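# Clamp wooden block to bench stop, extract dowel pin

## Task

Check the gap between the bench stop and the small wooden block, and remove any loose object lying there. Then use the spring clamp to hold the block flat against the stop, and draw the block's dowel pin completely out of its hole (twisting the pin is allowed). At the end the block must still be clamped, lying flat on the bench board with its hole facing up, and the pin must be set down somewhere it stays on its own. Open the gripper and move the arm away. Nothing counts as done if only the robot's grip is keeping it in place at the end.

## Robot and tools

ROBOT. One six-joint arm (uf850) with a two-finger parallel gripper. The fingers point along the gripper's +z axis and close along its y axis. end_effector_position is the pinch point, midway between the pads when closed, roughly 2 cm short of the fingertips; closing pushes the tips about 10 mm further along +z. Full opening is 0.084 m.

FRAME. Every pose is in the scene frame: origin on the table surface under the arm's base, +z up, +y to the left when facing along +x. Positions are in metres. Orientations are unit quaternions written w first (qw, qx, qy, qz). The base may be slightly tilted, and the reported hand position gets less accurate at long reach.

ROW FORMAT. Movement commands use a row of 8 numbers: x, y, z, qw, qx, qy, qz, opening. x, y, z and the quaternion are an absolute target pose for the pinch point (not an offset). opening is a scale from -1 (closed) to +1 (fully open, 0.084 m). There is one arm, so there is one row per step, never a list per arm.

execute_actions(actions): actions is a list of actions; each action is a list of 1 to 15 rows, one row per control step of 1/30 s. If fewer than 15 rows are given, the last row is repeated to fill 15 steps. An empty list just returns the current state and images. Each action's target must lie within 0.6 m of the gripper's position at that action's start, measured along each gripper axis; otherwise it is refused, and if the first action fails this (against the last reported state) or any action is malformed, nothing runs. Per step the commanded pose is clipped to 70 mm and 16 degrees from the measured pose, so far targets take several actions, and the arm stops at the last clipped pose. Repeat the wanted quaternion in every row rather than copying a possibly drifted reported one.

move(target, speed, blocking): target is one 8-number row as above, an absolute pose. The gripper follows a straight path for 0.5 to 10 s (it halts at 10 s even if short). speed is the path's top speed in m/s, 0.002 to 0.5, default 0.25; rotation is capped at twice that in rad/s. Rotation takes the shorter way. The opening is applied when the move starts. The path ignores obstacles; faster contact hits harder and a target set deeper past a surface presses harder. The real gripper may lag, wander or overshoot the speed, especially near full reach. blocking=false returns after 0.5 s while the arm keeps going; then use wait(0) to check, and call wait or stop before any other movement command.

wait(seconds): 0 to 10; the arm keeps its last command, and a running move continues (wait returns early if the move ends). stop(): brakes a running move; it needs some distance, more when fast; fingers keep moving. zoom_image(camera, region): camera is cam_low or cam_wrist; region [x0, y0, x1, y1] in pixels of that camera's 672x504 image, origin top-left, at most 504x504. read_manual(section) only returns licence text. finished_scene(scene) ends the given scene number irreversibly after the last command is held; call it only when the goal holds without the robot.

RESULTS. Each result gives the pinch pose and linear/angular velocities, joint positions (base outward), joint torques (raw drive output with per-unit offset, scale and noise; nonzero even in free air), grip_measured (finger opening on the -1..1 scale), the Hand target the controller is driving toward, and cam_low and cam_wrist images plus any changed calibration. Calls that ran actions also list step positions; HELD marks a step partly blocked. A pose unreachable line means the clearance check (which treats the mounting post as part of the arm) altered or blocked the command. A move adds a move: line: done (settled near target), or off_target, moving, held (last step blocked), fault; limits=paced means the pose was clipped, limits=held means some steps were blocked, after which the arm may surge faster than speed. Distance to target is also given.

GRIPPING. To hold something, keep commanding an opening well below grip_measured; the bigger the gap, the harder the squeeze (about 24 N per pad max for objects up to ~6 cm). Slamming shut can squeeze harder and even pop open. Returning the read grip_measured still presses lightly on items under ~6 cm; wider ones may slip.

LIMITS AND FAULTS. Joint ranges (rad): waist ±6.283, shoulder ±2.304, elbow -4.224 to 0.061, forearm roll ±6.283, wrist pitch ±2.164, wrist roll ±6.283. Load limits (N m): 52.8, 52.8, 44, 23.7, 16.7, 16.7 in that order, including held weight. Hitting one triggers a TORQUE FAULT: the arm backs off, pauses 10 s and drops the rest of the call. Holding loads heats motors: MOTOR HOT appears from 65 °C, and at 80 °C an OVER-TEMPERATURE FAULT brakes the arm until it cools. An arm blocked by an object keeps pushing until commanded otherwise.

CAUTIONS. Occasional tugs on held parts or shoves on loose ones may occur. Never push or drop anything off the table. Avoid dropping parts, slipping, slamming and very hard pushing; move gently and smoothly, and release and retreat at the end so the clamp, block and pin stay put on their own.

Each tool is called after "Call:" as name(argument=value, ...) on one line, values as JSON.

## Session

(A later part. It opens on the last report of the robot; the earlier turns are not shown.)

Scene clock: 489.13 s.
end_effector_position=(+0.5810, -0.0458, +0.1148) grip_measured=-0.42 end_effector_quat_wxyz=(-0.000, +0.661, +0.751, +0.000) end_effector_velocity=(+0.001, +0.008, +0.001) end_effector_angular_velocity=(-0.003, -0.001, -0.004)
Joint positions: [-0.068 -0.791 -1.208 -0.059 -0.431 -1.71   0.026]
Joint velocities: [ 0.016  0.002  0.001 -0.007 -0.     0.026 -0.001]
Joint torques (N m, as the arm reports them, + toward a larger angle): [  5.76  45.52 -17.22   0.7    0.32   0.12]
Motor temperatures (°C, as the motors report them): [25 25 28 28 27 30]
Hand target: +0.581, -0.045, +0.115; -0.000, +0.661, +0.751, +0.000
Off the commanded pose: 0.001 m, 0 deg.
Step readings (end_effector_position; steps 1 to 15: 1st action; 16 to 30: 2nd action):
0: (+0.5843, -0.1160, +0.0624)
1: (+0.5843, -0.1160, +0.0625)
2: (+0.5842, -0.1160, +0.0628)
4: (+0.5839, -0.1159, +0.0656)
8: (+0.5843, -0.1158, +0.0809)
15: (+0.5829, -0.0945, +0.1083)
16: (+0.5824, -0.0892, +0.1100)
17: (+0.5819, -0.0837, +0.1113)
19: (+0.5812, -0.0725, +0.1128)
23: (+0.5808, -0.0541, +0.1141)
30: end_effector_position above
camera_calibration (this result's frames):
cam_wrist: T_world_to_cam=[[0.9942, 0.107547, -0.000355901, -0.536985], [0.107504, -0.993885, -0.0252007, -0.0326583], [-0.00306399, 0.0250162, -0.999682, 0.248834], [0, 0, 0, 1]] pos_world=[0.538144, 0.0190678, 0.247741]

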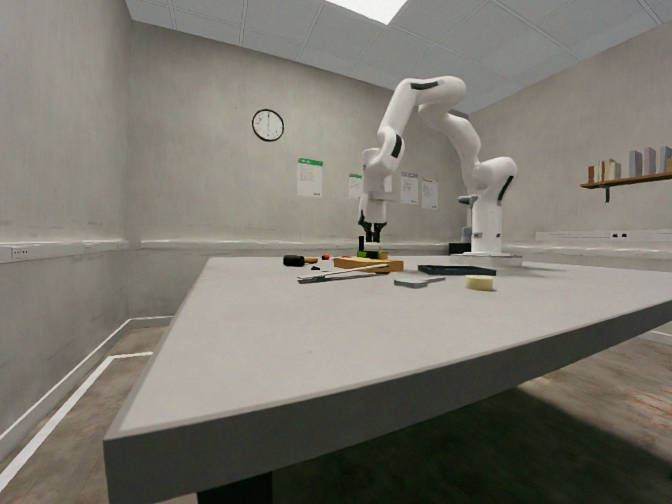

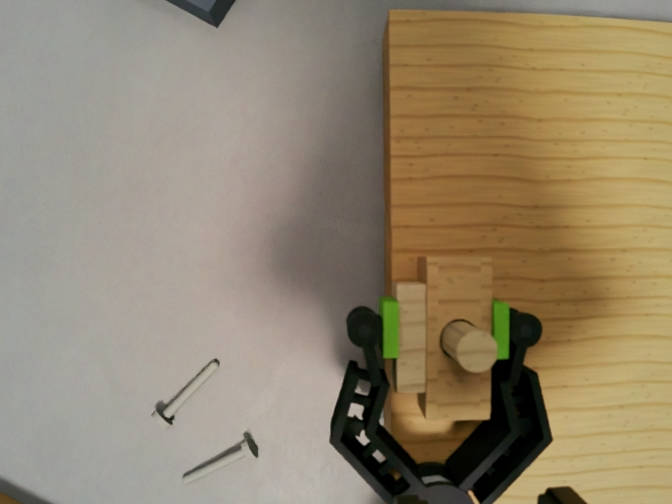

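Call:
execute_actions(actions=[[[0.5805,-0.041,0.115,0,0.6607,0.7507,0,-0.4],[0.58,-0.037,0.115,0,0.6607,0.7507,0,-0.4],[0.5793,-0.032,0.114,0,0.6607,0.7507,0,-0.4],[0.5786,-0.027,0.113,0,0.6607,0.7507,0,-0.4],[0.578,-0.022,0.111,0,0.6607,0.7507,0,-0.4],[0.5773,-0.017,0.109,0,0.6607,0.7507,0,-0.4],[0.5767,-0.012,0.106,0,0.6607,0.7507,0,-0.4],[0.576,-0.007,0.103,0,0.6607,0.7507,0,-0.4],[0.5755,-0.003,0.100,0,0.6607,0.7507,0,-0.4],[0.5752,-0.001,0.097,0,0.6607,0.7507,0,-0.4],[0.575,0.0008,0.094,0,0.6607,0.7507,0,-0.4],[0.575,0.0008,0.091,0,0.6607,0.7507,0,-0.4],[0.575,0.0008,0.089,0,0.6607,0.7507,0,-0.4],[0.575,0.0008,0.087,0,0.6607,0.7507,0,-0.4],[0.575,0.0008,0.0855,0,0.6607,0.7507,0,-0.4]],[[0.575,0.0008,0.085,0,0.6607,0.7507,0,-0.45],[0.575,0.0008,0.085,0,0.6607,0.7507,0,-0.5],[0.575,0.0008,0.085,0,0.6607,0.7507,0,-0.55],[0.575,0.0008,0.085,0,0.6607,0.7507,0,-0.6],[0.575,0.0008,0.085,0,0.6607,0.7507,0,-0.63]]])

Call:
zoom_image(camera="cam_low", region=[350, 230, 405, 270])

Scene clock: 510.17 s.
end_effector_position=(+0.5751, +0.0008, +0.0851) grip_measured=-0.65 end_effector_quat_wxyz=(+0.000, +0.661, +0.751, +0.000) end_effector_velocity=(-0.000, +0.001, -0.001) end_effector_angular_velocity=(-0.000, +0.001, +0.002)
Joint positions: [ 0.01  -0.837 -1.195 -0.066 -0.373 -1.624  0.015]
Joint velocities: [ 0.001 -0.002  0.    -0.001  0.001  0.    -0.   ]
Joint torques (N m, as the arm reports them, + toward a larger angle): [  4.95  45.85 -15.21   0.85   0.41   0.28]
Motor temperatures (°C, as the motors report them): [25 25 28 28 27 30]
Hand target: +0.575, +0.001, +0.085; -0.000, +0.661, +0.751, +0.000
Off the commanded pose: 0.000 m, 0 deg.
Step readings (end_effector_position; steps 1 to 15: 1st action; 16 to 30: 2nd action):
0: (+0.5810, -0.0448, +0.1150)
1: (+0.5810, -0.0447, +0.1150)
2: (+0.5810, -0.0442, +0.1150)
4: (+0.5805, -0.0407, +0.1149)
8: (+0.5786, -0.0263, +0.1116)
15: (+0.5750, -0.0029, +0.0947)
16: (+0.5749, -0.0018, +0.0923)
17: (+0.5748, -0.0011, +0.0904)
19: (+0.5748, -0.0002, +0.0877)
23: (+0.5751, +0.0005, +0.0858)
30: end_effector_position above
camera_calibration (this result's frames):
cam_wrist: T_world_to_cam=[[0.994203, 0.107522, -0.000275878, -0.536172], [0.107483, -0.993904, -0.0245576, 0.0134521], [-0.00291468, 0.0243856, -0.999698, 0.217844], [0, 0, 0, 1]] pos_world=[0.532252, 0.0657081, 0.217961]

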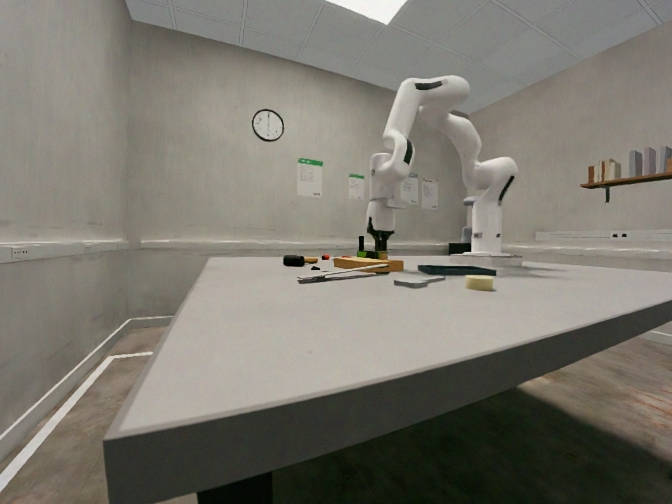

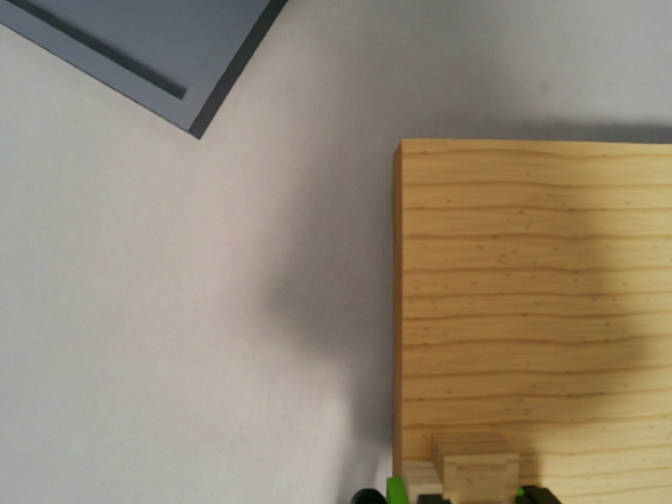

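Region (350, 230, 405, 270) of cam_low's 672x504 image, scaled by 9.164, with more detail than that image has; it fills the top 367 rows of this view, and the rest is white.

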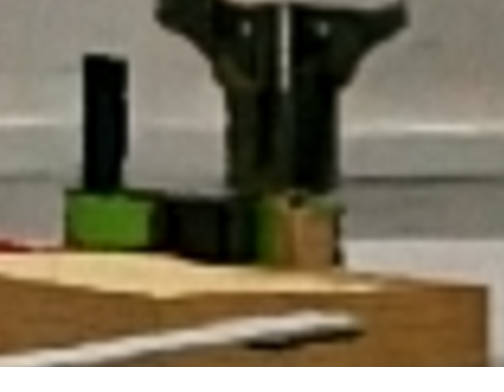

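Call:
execute_actions(actions=[[[0.575,0.0008,0.085,0,0.6607,0.7507,0,-0.68],[0.575,0.0008,0.085,0,0.6607,0.7507,0,-0.71],[0.575,0.0008,0.085,0,0.6607,0.7507,0,-0.74],[0.575,0.0008,0.085,0,0.6607,0.7507,0,-0.77],[0.575,0.0008,0.085,0,0.6607,0.7507,0,-0.8],[0.575,0.0008,0.085,0,0.6607,0.7507,0,-0.85],[0.575,0.0008,0.085,0,0.6607,0.7507,0,-0.9],[0.575,0.0008,0.085,0,0.6607,0.7507,0,-1]]])

Call:
move(target=[0.575, 0.0008, 0.0865, 0, 0.9064, 0.4224, 0, -1], speed=0.3)

Call:
zoom_image(camera="cam_low", region=[350, 230, 405, 270])

Scene clock: 529.07 s.
end_effector_position=(+0.5752, +0.0008, +0.0851) grip_measured=-0.79 end_effector_quat_wxyz=(+0.000, +0.661, +0.751, +0.000) end_effector_velocity=(-0.005, -0.001, -0.001) end_effector_angular_velocity=(-0.001, +0.013, -0.002)
Joint positions: [ 0.01  -0.837 -1.195 -0.066 -0.373 -1.623  0.009]
Joint velocities: [-0.001 -0.     0.005 -0.    -0.009  0.001  0.   ]
Joint torques (N m, as the arm reports them, + toward a larger angle): [  4.94  44.95 -13.82   0.53  -0.37   0.27]
Motor temperatures (°C, as the motors report them): [25 25 28 28 27 30]
Hand target: +0.575, +0.001, +0.085; +0.000, +0.661, +0.751, +0.000
Off the commanded pose: 0.000 m, 0 deg.
Step readings (end_effector_position):
0: (+0.5751, +0.0008, +0.0850)
1: (+0.5751, +0.0008, +0.0850)
2: (+0.5750, +0.0008, +0.0850)
4: (+0.5751, +0.0008, +0.0850)
8: (+0.5754, +0.0008, +0.0851)
15: end_effector_position above
camera_calibration (this result's frames):
cam_wrist: T_world_to_cam=[[0.994197, 0.107577, 0.000225729, -0.536343], [0.10755, -0.993898, -0.0244773, 0.0134443], [-0.00240884, 0.0243595, -0.9997, 0.217517], [0, 0, 0, 1]] pos_world=[0.532308, 0.0657616, 0.217902]

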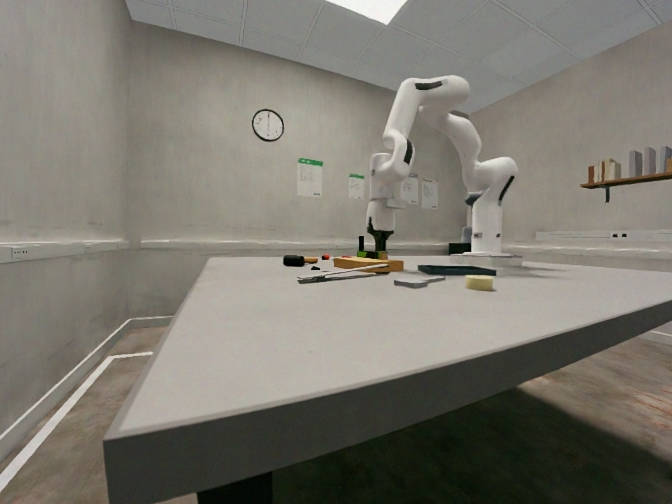

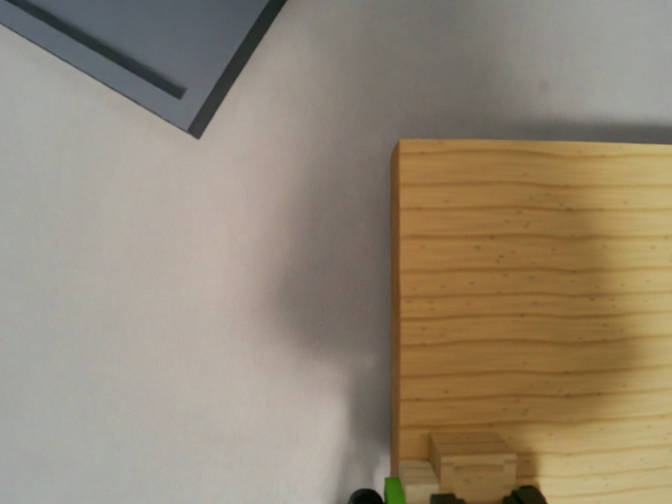

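Scene clock: 531.00 s.
end_effector_position=(+0.5750, +0.0008, +0.0865) grip_measured=-0.79 end_effector_quat_wxyz=(-0.000, +0.906, +0.423, +0.000) end_effector_velocity=(+0.000, -0.000, +0.000) end_effector_angular_velocity=(-0.007, +0.000, -0.009)
Joint positions: [ 0.01  -0.835 -1.194 -0.063 -0.375 -0.801  0.009]
Joint velocities: [ 0.002 -0.    -0.    -0.02  -0.001  0.03  -0.   ]
Joint torques (N m, as the arm reports them, + toward a larger angle): [  4.98  46.11 -15.16   0.33  -0.11   0.24]
Motor temperatures (°C, as the motors report them): [25 25 28 28 27 30]
Hand target: +0.575, +0.001, +0.087; -0.000, +0.906, +0.422, +0.000
Off the commanded pose: 0.000 m, 0 deg.
move: done
camera_calibration (this result's frames):
cam_wrist: T_world_to_cam=[[0.753616, -0.657314, -0.000999005, -0.397015], [-0.657127, -0.753363, -0.0250738, 0.453045], [0.0157288, 0.0195525, -0.999685, 0.208519], [0, 0, 0, 1]] pos_world=[0.593625, 0.0762669, 0.219416]

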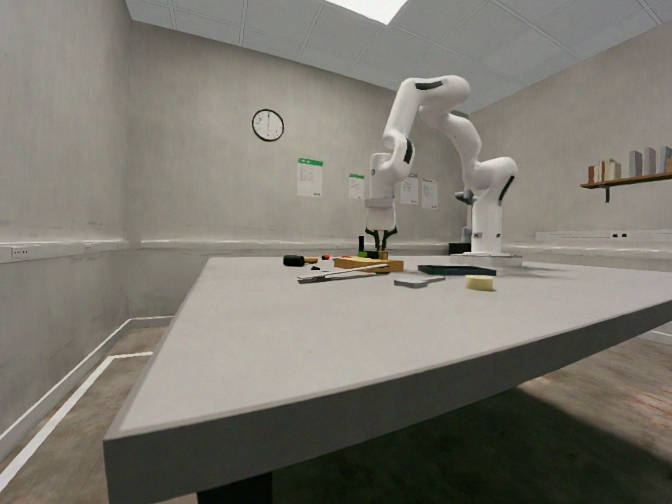

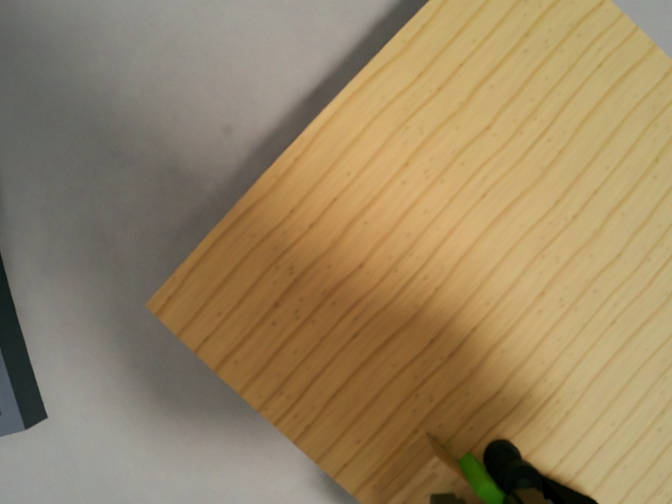

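Region (350, 230, 405, 270) of cam_low's 672x504 image, scaled by 9.164, with more detail than that image has; it fills the top 367 rows of this view, and the rest is white.

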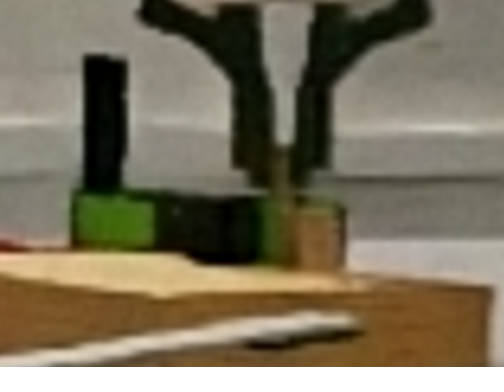

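Call:
move(target=[0.575, 0.0008, 0.0895, 0, 0.5, 0.866, 0, -1], speed=0.5)

Call:
zoom_image(camera="cam_low", region=[350, 230, 405, 270])

Scene clock: 542.20 s.
end_effector_position=(+0.5752, +0.0008, +0.0896) grip_measured=-0.79 end_effector_quat_wxyz=(+0.001, +0.500, +0.866, -0.000) end_effector_velocity=(-0.000, -0.000, +0.000) end_effector_angular_velocity=(+0.013, +0.005, +0.009)
Joint positions: [ 0.011 -0.829 -1.193 -0.069 -0.379 -2.016  0.009]
Joint velocities: [-0.006 -0.001 -0.003  0.035 -0.005 -0.047  0.   ]
Joint torques (N m, as the arm reports them, + toward a larger angle): [  6.26  47.9  -17.23   1.03   0.29  -0.12]
Motor temperatures (°C, as the motors report them): [25 25 28 28 27 30]
Hand target: +0.575, +0.001, +0.090; +0.000, +0.500, +0.866, -0.000
Off the commanded pose: 0.000 m, 0 deg.
move: done
camera_calibration (this result's frames):
cam_wrist: T_world_to_cam=[[0.876061, 0.4822, -0.00028679, -0.468583], [0.482069, -0.875837, -0.0227858, -0.202107], [-0.0112385, 0.0198235, -0.99974, 0.227095], [0, 0, 0, 1]] pos_world=[0.510489, 0.0444365, 0.222297]

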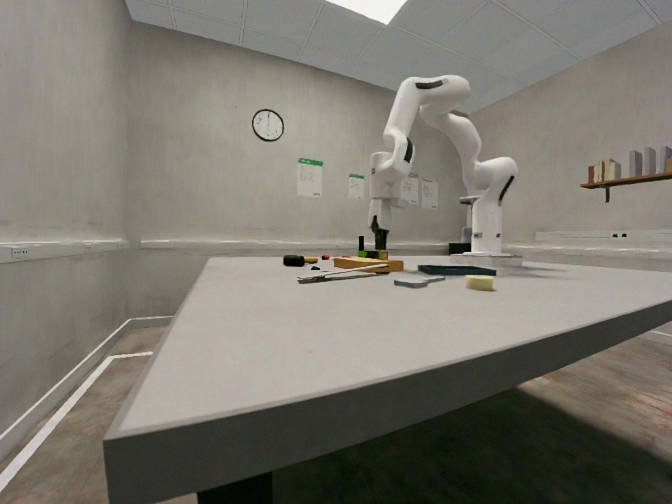

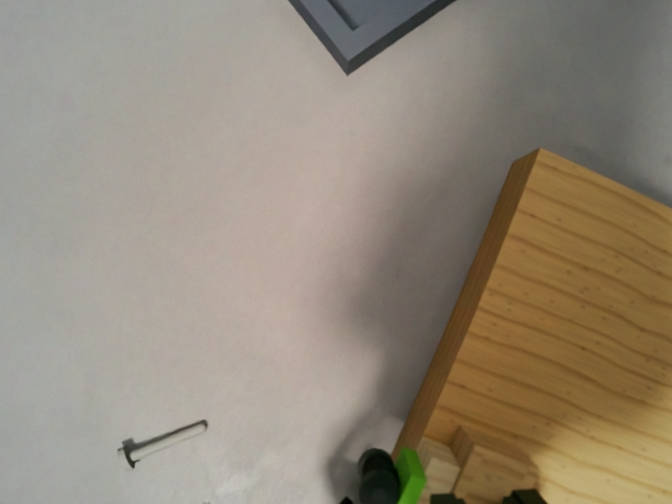

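Region (350, 230, 405, 270) of cam_low's 672x504 image, scaled by 9.164, with more detail than that image has; it fills the top 367 rows of this view, and the rest is white.

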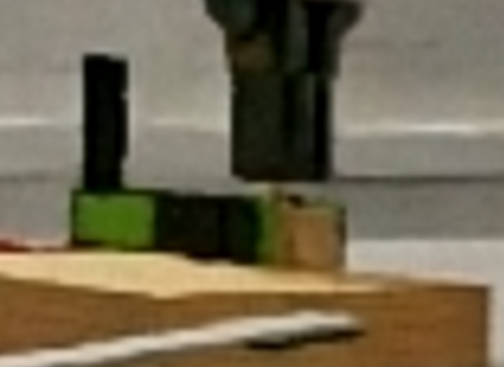

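Call:
move(target=[0.575, 0.0008, 0.0928, 0, 0.9064, 0.4224, 0, -1], speed=0.5)

Call:
zoom_image(camera="cam_low", region=[350, 230, 405, 270])

Scene clock: 550.57 s.
end_effector_position=(+0.5750, +0.0008, +0.0928) grip_measured=-0.79 end_effector_quat_wxyz=(-0.001, +0.906, +0.423, +0.000) end_effector_velocity=(-0.000, -0.000, -0.000) end_effector_angular_velocity=(-0.013, +0.002, -0.007)
Joint positions: [ 0.01  -0.822 -1.191 -0.06  -0.385 -0.804  0.009]
Joint velocities: [ 0.005 -0.001 -0.001 -0.033 -0.004  0.042 -0.   ]
Joint torques (N m, as the arm reports them, + toward a larger angle): [  4.08  46.84 -15.21   0.65   0.21   0.12]
Motor temperatures (°C, as the motors report them): [25 25 28 28 27 30]
Hand target: +0.575, +0.001, +0.093; -0.000, +0.906, +0.422, +0.000
Off the commanded pose: 0.000 m, 0 deg.
move: done
camera_calibration (this result's frames):
cam_wrist: T_world_to_cam=[[0.753541, -0.6574, -0.00115497, -0.397013], [-0.657204, -0.753272, -0.0257704, 0.453344], [0.0160714, 0.0201781, -0.999667, 0.214648], [0, 0, 0, 1]] pos_world=[0.593656, 0.0761644, 0.2258]

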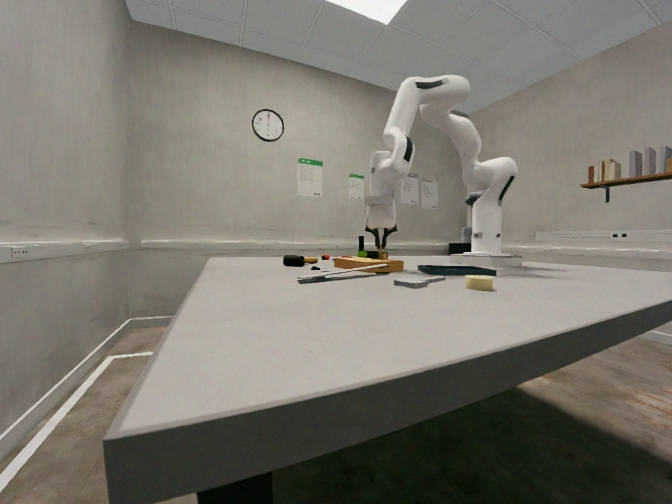

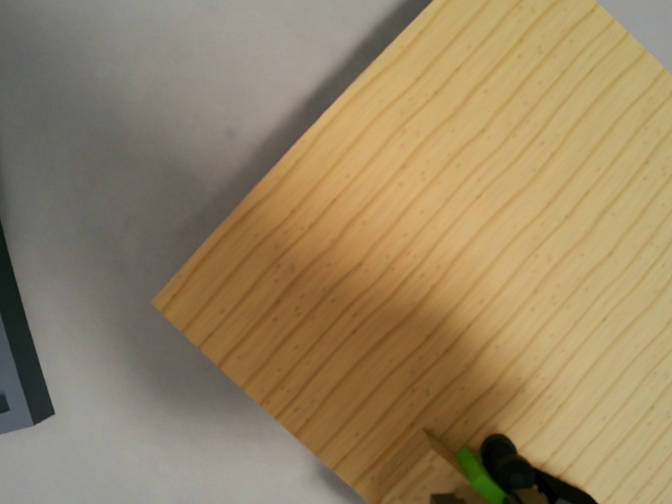

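Region (350, 230, 405, 270) of cam_low's 672x504 image, scaled by 9.164, with more detail than that image has; it fills the top 367 rows of this view, and the rest is white.

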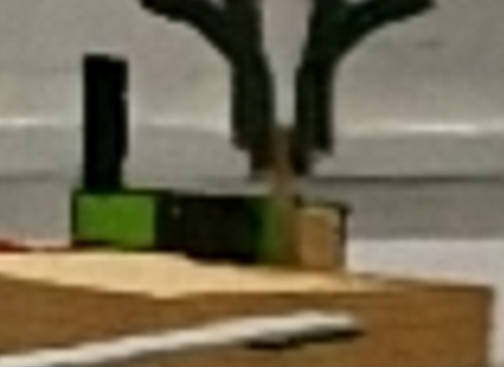

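Call:
move(target=[0.575, 0.0008, 0.0972, 0, 0.4226, 0.9063, 0, -1], speed=0.5)

Call:
move(target=[0.575, 0.0008, 0.1025, 0, 0.9064, 0.4224, 0, -1], speed=0.5)

Call:
zoom_image(camera="cam_low", region=[350, 230, 405, 270])

Scene clock: 558.17 s.
end_effector_position=(+0.5752, +0.0008, +0.0973) grip_measured=-0.79 end_effector_quat_wxyz=(+0.001, +0.423, +0.906, -0.000) end_effector_velocity=(-0.000, +0.000, +0.000) end_effector_angular_velocity=(+0.013, +0.005, +0.007)
Joint positions: [ 0.011 -0.814 -1.19  -0.067 -0.391 -2.192  0.009]
Joint velocities: [-0.005 -0.001 -0.003  0.034 -0.005 -0.044 -0.   ]
Joint torques (N m, as the arm reports them, + toward a larger angle): [  8.34  44.21 -15.37   0.76   0.35   0.31]
Motor temperatures (°C, as the motors report them): [25 25 28 28 27 30]
Hand target: +0.575, +0.001, +0.097; +0.000, +0.423, +0.906, -0.000
Off the commanded pose: 0.000 m, 0 deg.
move: done
camera_calibration (this result's frames):
cam_wrist: T_world_to_cam=[[0.778996, 0.627028, -0.000451483, -0.412888], [0.626859, -0.778802, -0.0227143, -0.285328], [-0.0145941, 0.0174113, -0.999742, 0.236752], [0, 0, 0, 1]] pos_world=[0.503954, 0.0325568, 0.230023]

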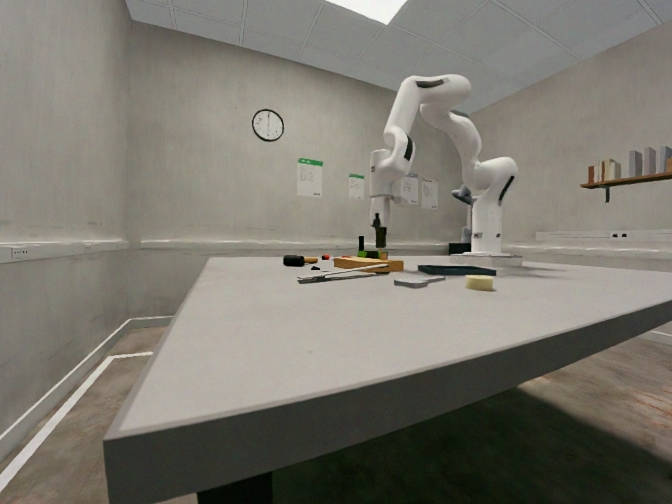

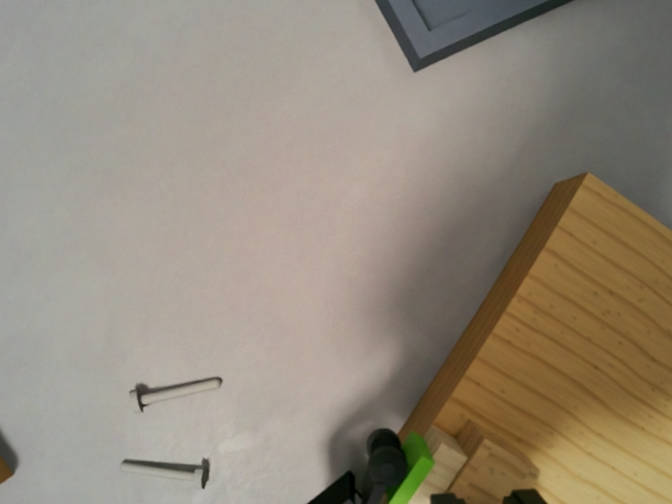

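Scene clock: 560.27 s.
end_effector_position=(+0.5750, +0.0008, +0.1025) grip_measured=-0.79 end_effector_quat_wxyz=(-0.001, +0.906, +0.423, +0.000) end_effector_velocity=(-0.000, -0.000, +0.000) end_effector_angular_velocity=(-0.012, +0.002, -0.009)
Joint positions: [ 0.01  -0.804 -1.188 -0.058 -0.4   -0.806  0.009]
Joint velocities: [ 0.005 -0.001 -0.001 -0.031 -0.003  0.042  0.   ]
Joint torques (N m, as the arm reports them, + toward a larger angle): [  6.66  44.54 -15.47   0.63   0.62   0.25]
Motor temperatures (°C, as the motors report them): [25 25 28 28 27 30]
Hand target: +0.575, +0.001, +0.103; -0.000, +0.906, +0.422, +0.000
Off the commanded pose: 0.000 m, 0 deg.
move: done
camera_calibration (this result's frames):
cam_wrist: T_world_to_cam=[[0.753525, -0.657418, -0.00117994, -0.396968], [-0.657225, -0.753258, -0.0256297, 0.453533], [0.0159607, 0.0200881, -0.999671, 0.224379], [0, 0, 0, 1]] pos_world=[0.593617, 0.0761461, 0.235461]

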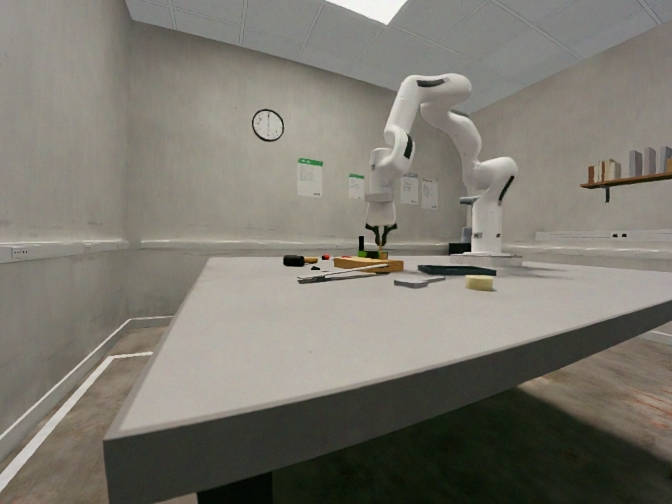

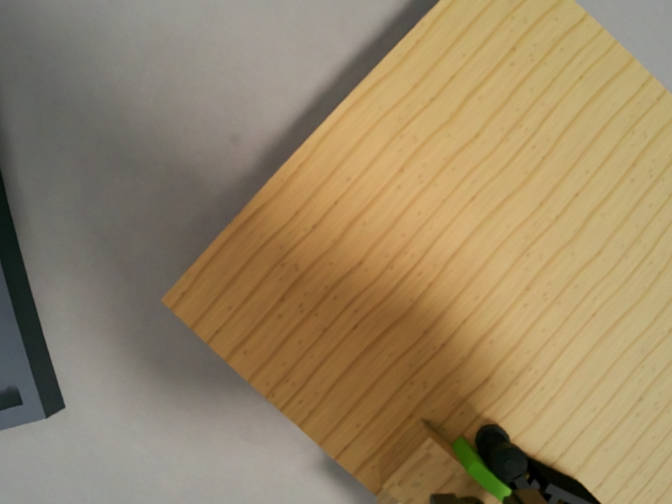

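Region (350, 230, 405, 270) of cam_low's 672x504 image, scaled by 9.164, with more detail than that image has; it fills the top 367 rows of this view, and the rest is white.

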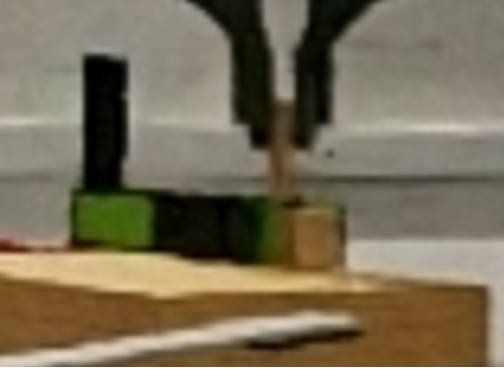

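Call:
move(target=[0.575, 0.0008, 0.122, 0, 0.9064, 0.4224, 0, -1], speed=0.05)

Call:
zoom_image(camera="cam_low", region=[350, 230, 405, 270])

Scene clock: 565.87 s.
end_effector_position=(+0.5749, +0.0008, +0.1218) grip_measured=-0.79 end_effector_quat_wxyz=(-0.000, +0.906, +0.422, -0.000) end_effector_velocity=(-0.000, -0.000, +0.002) end_effector_angular_velocity=(-0.000, +0.001, -0.000)
Joint positions: [ 0.012 -0.768 -1.182 -0.057 -0.431 -0.805  0.009]
Joint velocities: [-0.     0.003  0.001 -0.    -0.003  0.    -0.   ]
Joint torques (N m, as the arm reports them, + toward a larger angle): [  5.28  43.33 -16.78   0.65   0.4    0.31]
Motor temperatures (°C, as the motors report them): [25 25 28 28 27 30]
Hand target: +0.575, +0.001, +0.122; +0.000, +0.906, +0.422, -0.000
Off the commanded pose: 0.000 m, 0 deg.
move: done
camera_calibration (this result's frames):
cam_wrist: T_world_to_cam=[[0.752992, -0.658029, -0.000477378, -0.396627], [-0.657842, -0.75276, -0.0244255, 0.45416], [0.0157134, 0.0187063, -0.999702, 0.243812], [0, 0, 0, 1]] pos_world=[0.593591, 0.07632, 0.254643]

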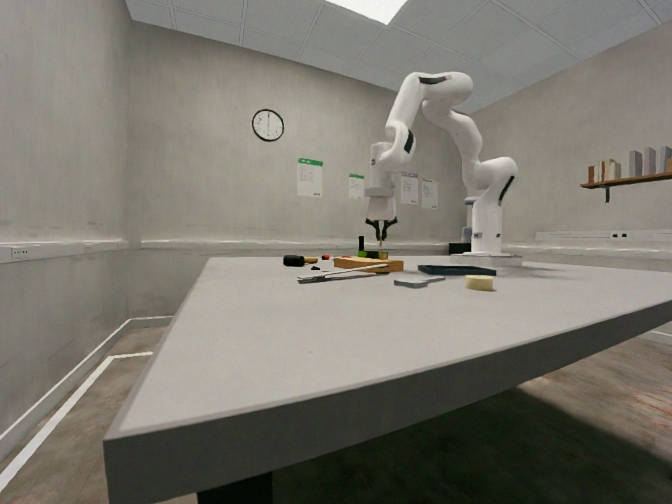

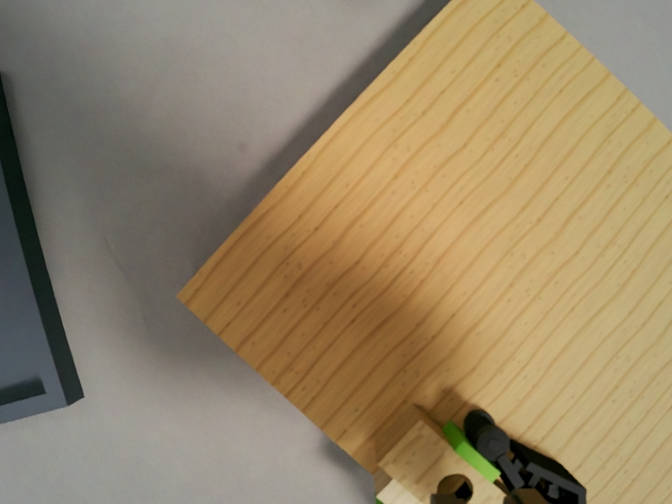

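Region (350, 230, 405, 270) of cam_low's 672x504 image, scaled by 9.164, with more detail than that image has; it fills the top 367 rows of this view, and the rest is white.

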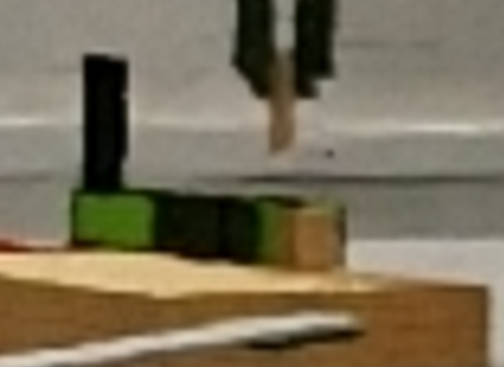

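Call:
move(target=[0.428, 0.196, 0.075, -0.4737, 0.1856, 0.8547, 0.1029, -1], speed=0.5)

Call:
move(target=[0.428, 0.196, 0.038, -0.4737, 0.1856, 0.8547, 0.1029, -1], speed=0.08)

Call:
zoom_image(camera="cam_low", region=[410, 230, 500, 285])

Scene clock: 602.30 s.
end_effector_position=(+0.4283, +0.1964, +0.0745) grip_measured=-0.79 end_effector_quat_wxyz=(-0.474, +0.185, +0.855, +0.103) end_effector_velocity=(-0.001, +0.001, -0.001) end_effector_angular_velocity=(+0.005, +0.002, +0.009)
Joint positions: [ 0.179 -1.181 -1.481  0.519 -1.272 -2.935  0.009]
Joint velocities: [ 0.003 -0.004 -0.004 -0.002 -0.005 -0.006 -0.   ]
Joint torques (N m, as the arm reports them, + toward a larger angle): [  5.32  48.69 -13.8    0.49  -1.16   0.21]
Motor temperatures (°C, as the motors report them): [25 25 28 28 27 30]
Hand target: +0.428, +0.197, +0.074; -0.474, +0.185, +0.855, +0.102
Off the commanded pose: 0.001 m, 0 deg.
move: done
camera_calibration (this result's frames):
cam_wrist: T_world_to_cam=[[0.423117, 0.90591, -0.0172871, -0.322153], [0.454753, -0.228823, -0.86072, -0.0132859], [-0.783691, 0.356324, -0.508785, 0.434704], [0, 0, 0, 1]] pos_world=[0.483024, 0.133906, 0.204166]

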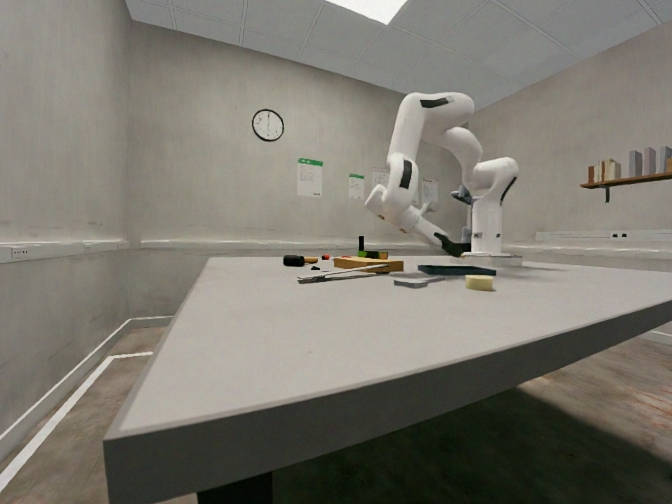

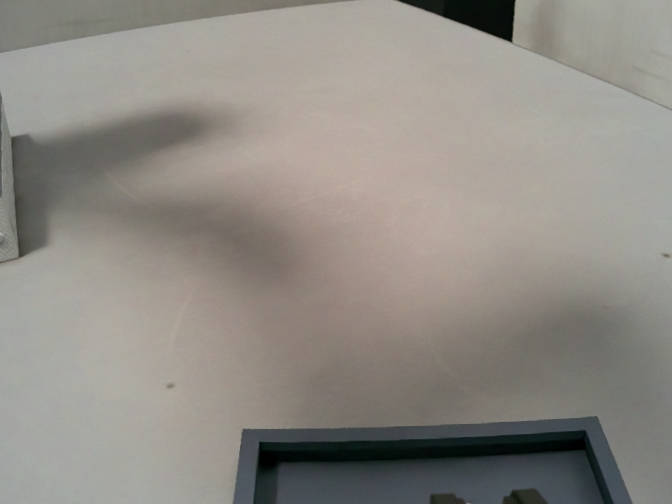

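Scene clock: 603.20 s.
end_effector_position=(+0.4282, +0.1960, +0.0382) grip_measured=-0.79 end_effector_quat_wxyz=(-0.474, +0.186, +0.855, +0.103) end_effector_velocity=(-0.000, +0.000, -0.002) end_effector_angular_velocity=(-0.000, +0.000, -0.001)
Joint positions: [ 0.178 -1.257 -1.526  0.523 -1.245 -2.952  0.009]
Joint velocities: [ 0.    -0.004 -0.003  0.001  0.001 -0.    -0.   ]
Joint torques (N m, as the arm reports them, + toward a larger angle): [  5.81  50.53 -13.34   1.02  -1.21   0.13]
Motor temperatures (°C, as the motors report them): [25 25 28 28 27 30]
Hand target: +0.428, +0.196, +0.038; -0.474, +0.186, +0.855, +0.103
Off the commanded pose: 0.000 m, 0 deg.
move: done
camera_calibration (this result's frames):
cam_wrist: T_world_to_cam=[[0.423845, 0.905582, -0.0166199, -0.322738], [0.455151, -0.228819, -0.860511, -0.0447363], [-0.783067, 0.357158, -0.509161, 0.415852], [0, 0, 0, 1]] pos_world=[0.482792, 0.133504, 0.167876]

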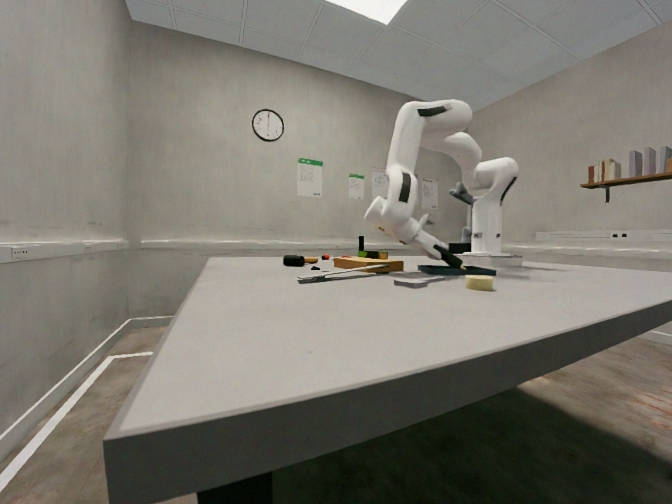

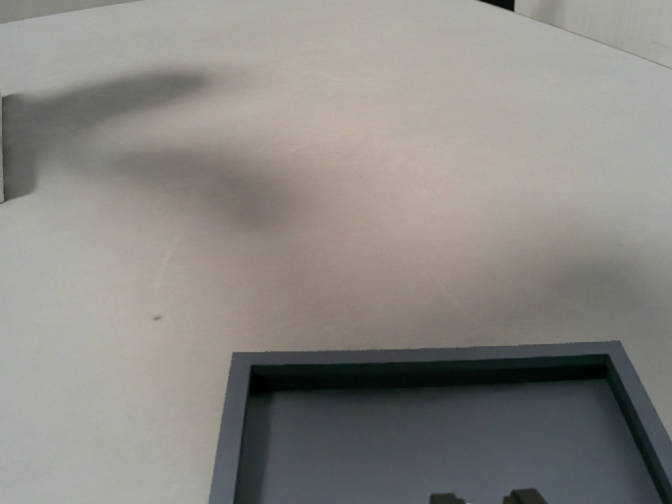

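Region (410, 230, 500, 285) of cam_low's 672x504 image, scaled by 5.600, with more detail than that image has.

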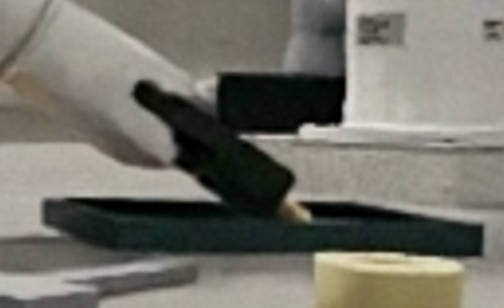

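Call:
execute_actions(actions=[[[0.428,0.196,0.0375,-0.4737,0.1856,0.8547,0.1029,-1],[0.428,0.196,0.037,-0.4737,0.1856,0.8547,0.1029,-1],[0.428,0.196,0.0365,-0.4737,0.1856,0.8547,0.1029,-1],[0.428,0.196,0.036,-0.4737,0.1856,0.8547,0.1029,-1],[0.428,0.196,0.0355,-0.4737,0.1856,0.8547,0.1029,-1],[0.428,0.196,0.035,-0.4737,0.1856,0.8547,0.1029,-1],[0.428,0.196,0.0345,-0.4737,0.1856,0.8547,0.1029,-1],[0.428,0.196,0.034,-0.4737,0.1856,0.8547,0.1029,-1],[0.428,0.196,0.0335,-0.4737,0.1856,0.8547,0.1029,-1],[0.428,0.196,0.033,-0.4737,0.1856,0.8547,0.1029,-1]]])

Call:
execute_actions(actions=[])

Scene clock: 617.73 s.
end_effector_position=(+0.4280, +0.1960, +0.0334) grip_measured=-0.79 end_effector_quat_wxyz=(-0.474, +0.186, +0.855, +0.103) end_effector_velocity=(+0.001, +0.000, -0.004) end_effector_angular_velocity=(-0.000, -0.001, -0.000)
Joint positions: [ 0.177 -1.267 -1.532  0.524 -1.241 -2.954  0.009]
Joint velocities: [ 0.    -0.009 -0.007  0.001  0.003 -0.001  0.   ]
Joint torques (N m, as the arm reports them, + toward a larger angle): [  4.68  49.51 -12.91   0.51  -1.26   0.48]
Motor temperatures (°C, as the motors report them): [25 25 28 28 27 30]
Hand target: +0.428, +0.196, +0.033; -0.474, +0.186, +0.855, +0.103
Off the commanded pose: 0.000 m, 0 deg.
Step readings (end_effector_position):
0: (+0.4282, +0.1960, +0.0380)
1: (+0.4282, +0.1960, +0.0380)
2: (+0.4281, +0.1960, +0.0379)
4: (+0.4281, +0.1960, +0.0375)
8: (+0.4280, +0.1960, +0.0359)
15: end_effector_position above
camera_calibration (this result's frames):
cam_wrist: T_world_to_cam=[[0.423822, 0.905589, -0.0168164, -0.322658], [0.454948, -0.2289, -0.860597, -0.048708], [-0.783197, 0.35709, -0.509008, 0.413284], [0, 0, 0, 1]] pos_world=[0.482592, 0.133467, 0.163021]

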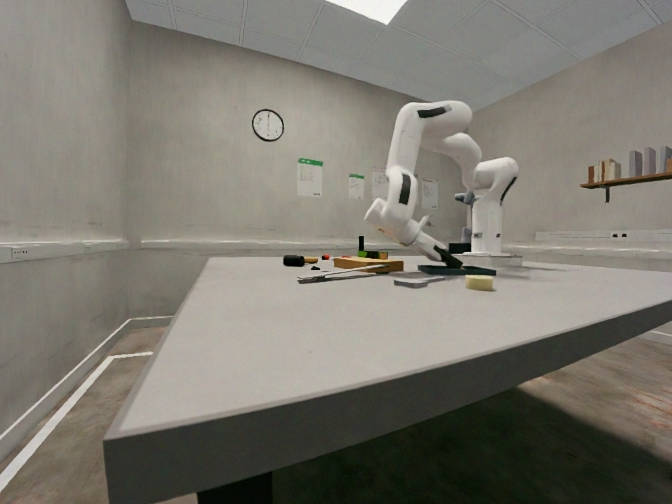

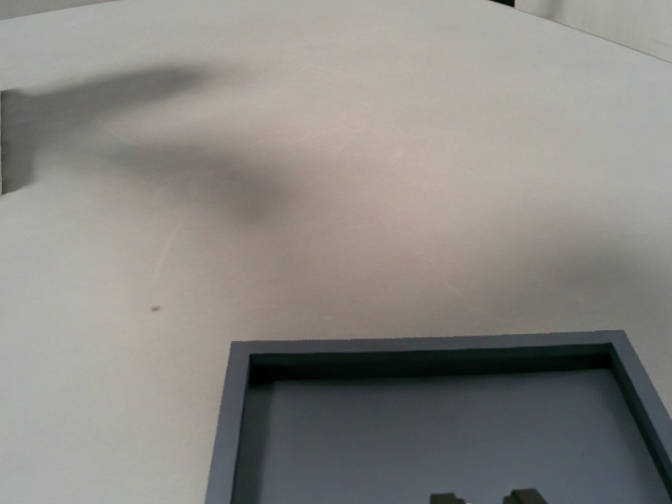

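Scene clock: 617.73 s.
end_effector_position=(+0.4280, +0.1960, +0.0334) grip_measured=-0.79 end_effector_quat_wxyz=(-0.474, +0.186, +0.855, +0.103) end_effector_velocity=(+0.001, +0.000, -0.004) end_effector_angular_velocity=(-0.000, -0.001, -0.000)
Joint positions: [ 0.177 -1.267 -1.532  0.524 -1.241 -2.954  0.009]
Joint velocities: [ 0.    -0.009 -0.007  0.001  0.003 -0.001  0.   ]
Joint torques (N m, as the arm reports them, + toward a larger angle): [  4.68  49.51 -12.91   0.51  -1.26   0.48]
Motor temperatures (°C, as the motors report them): [25 25 28 28 27 30]
Hand target: +0.428, +0.196, +0.033; -0.474, +0.186, +0.855, +0.103
Off the commanded pose: 0.000 m, 0 deg.
camera_calibration (this result's frames):
cam_wrist: T_world_to_cam=[[0.423822, 0.905589, -0.0168164, -0.322658], [0.454948, -0.2289, -0.860597, -0.048708], [-0.783197, 0.35709, -0.509008, 0.413284], [0, 0, 0, 1]] pos_world=[0.482592, 0.133467, 0.163021]

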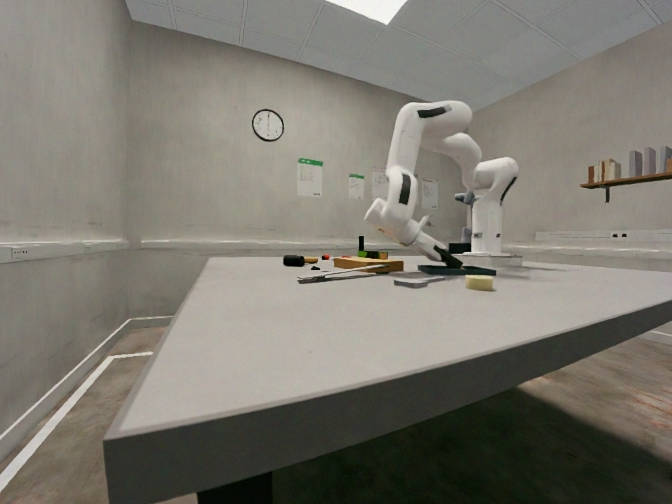

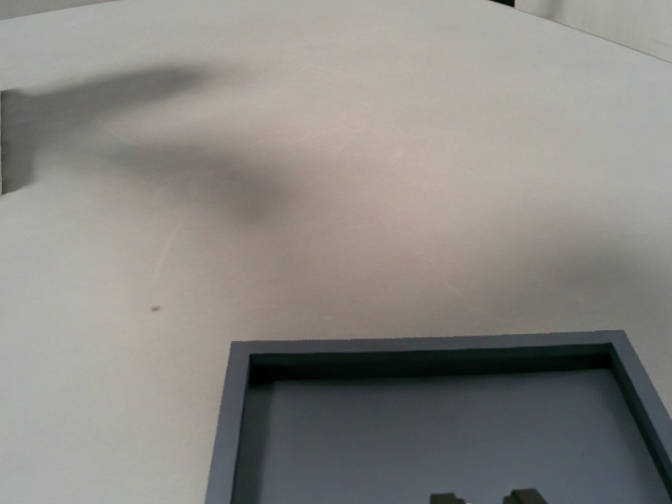

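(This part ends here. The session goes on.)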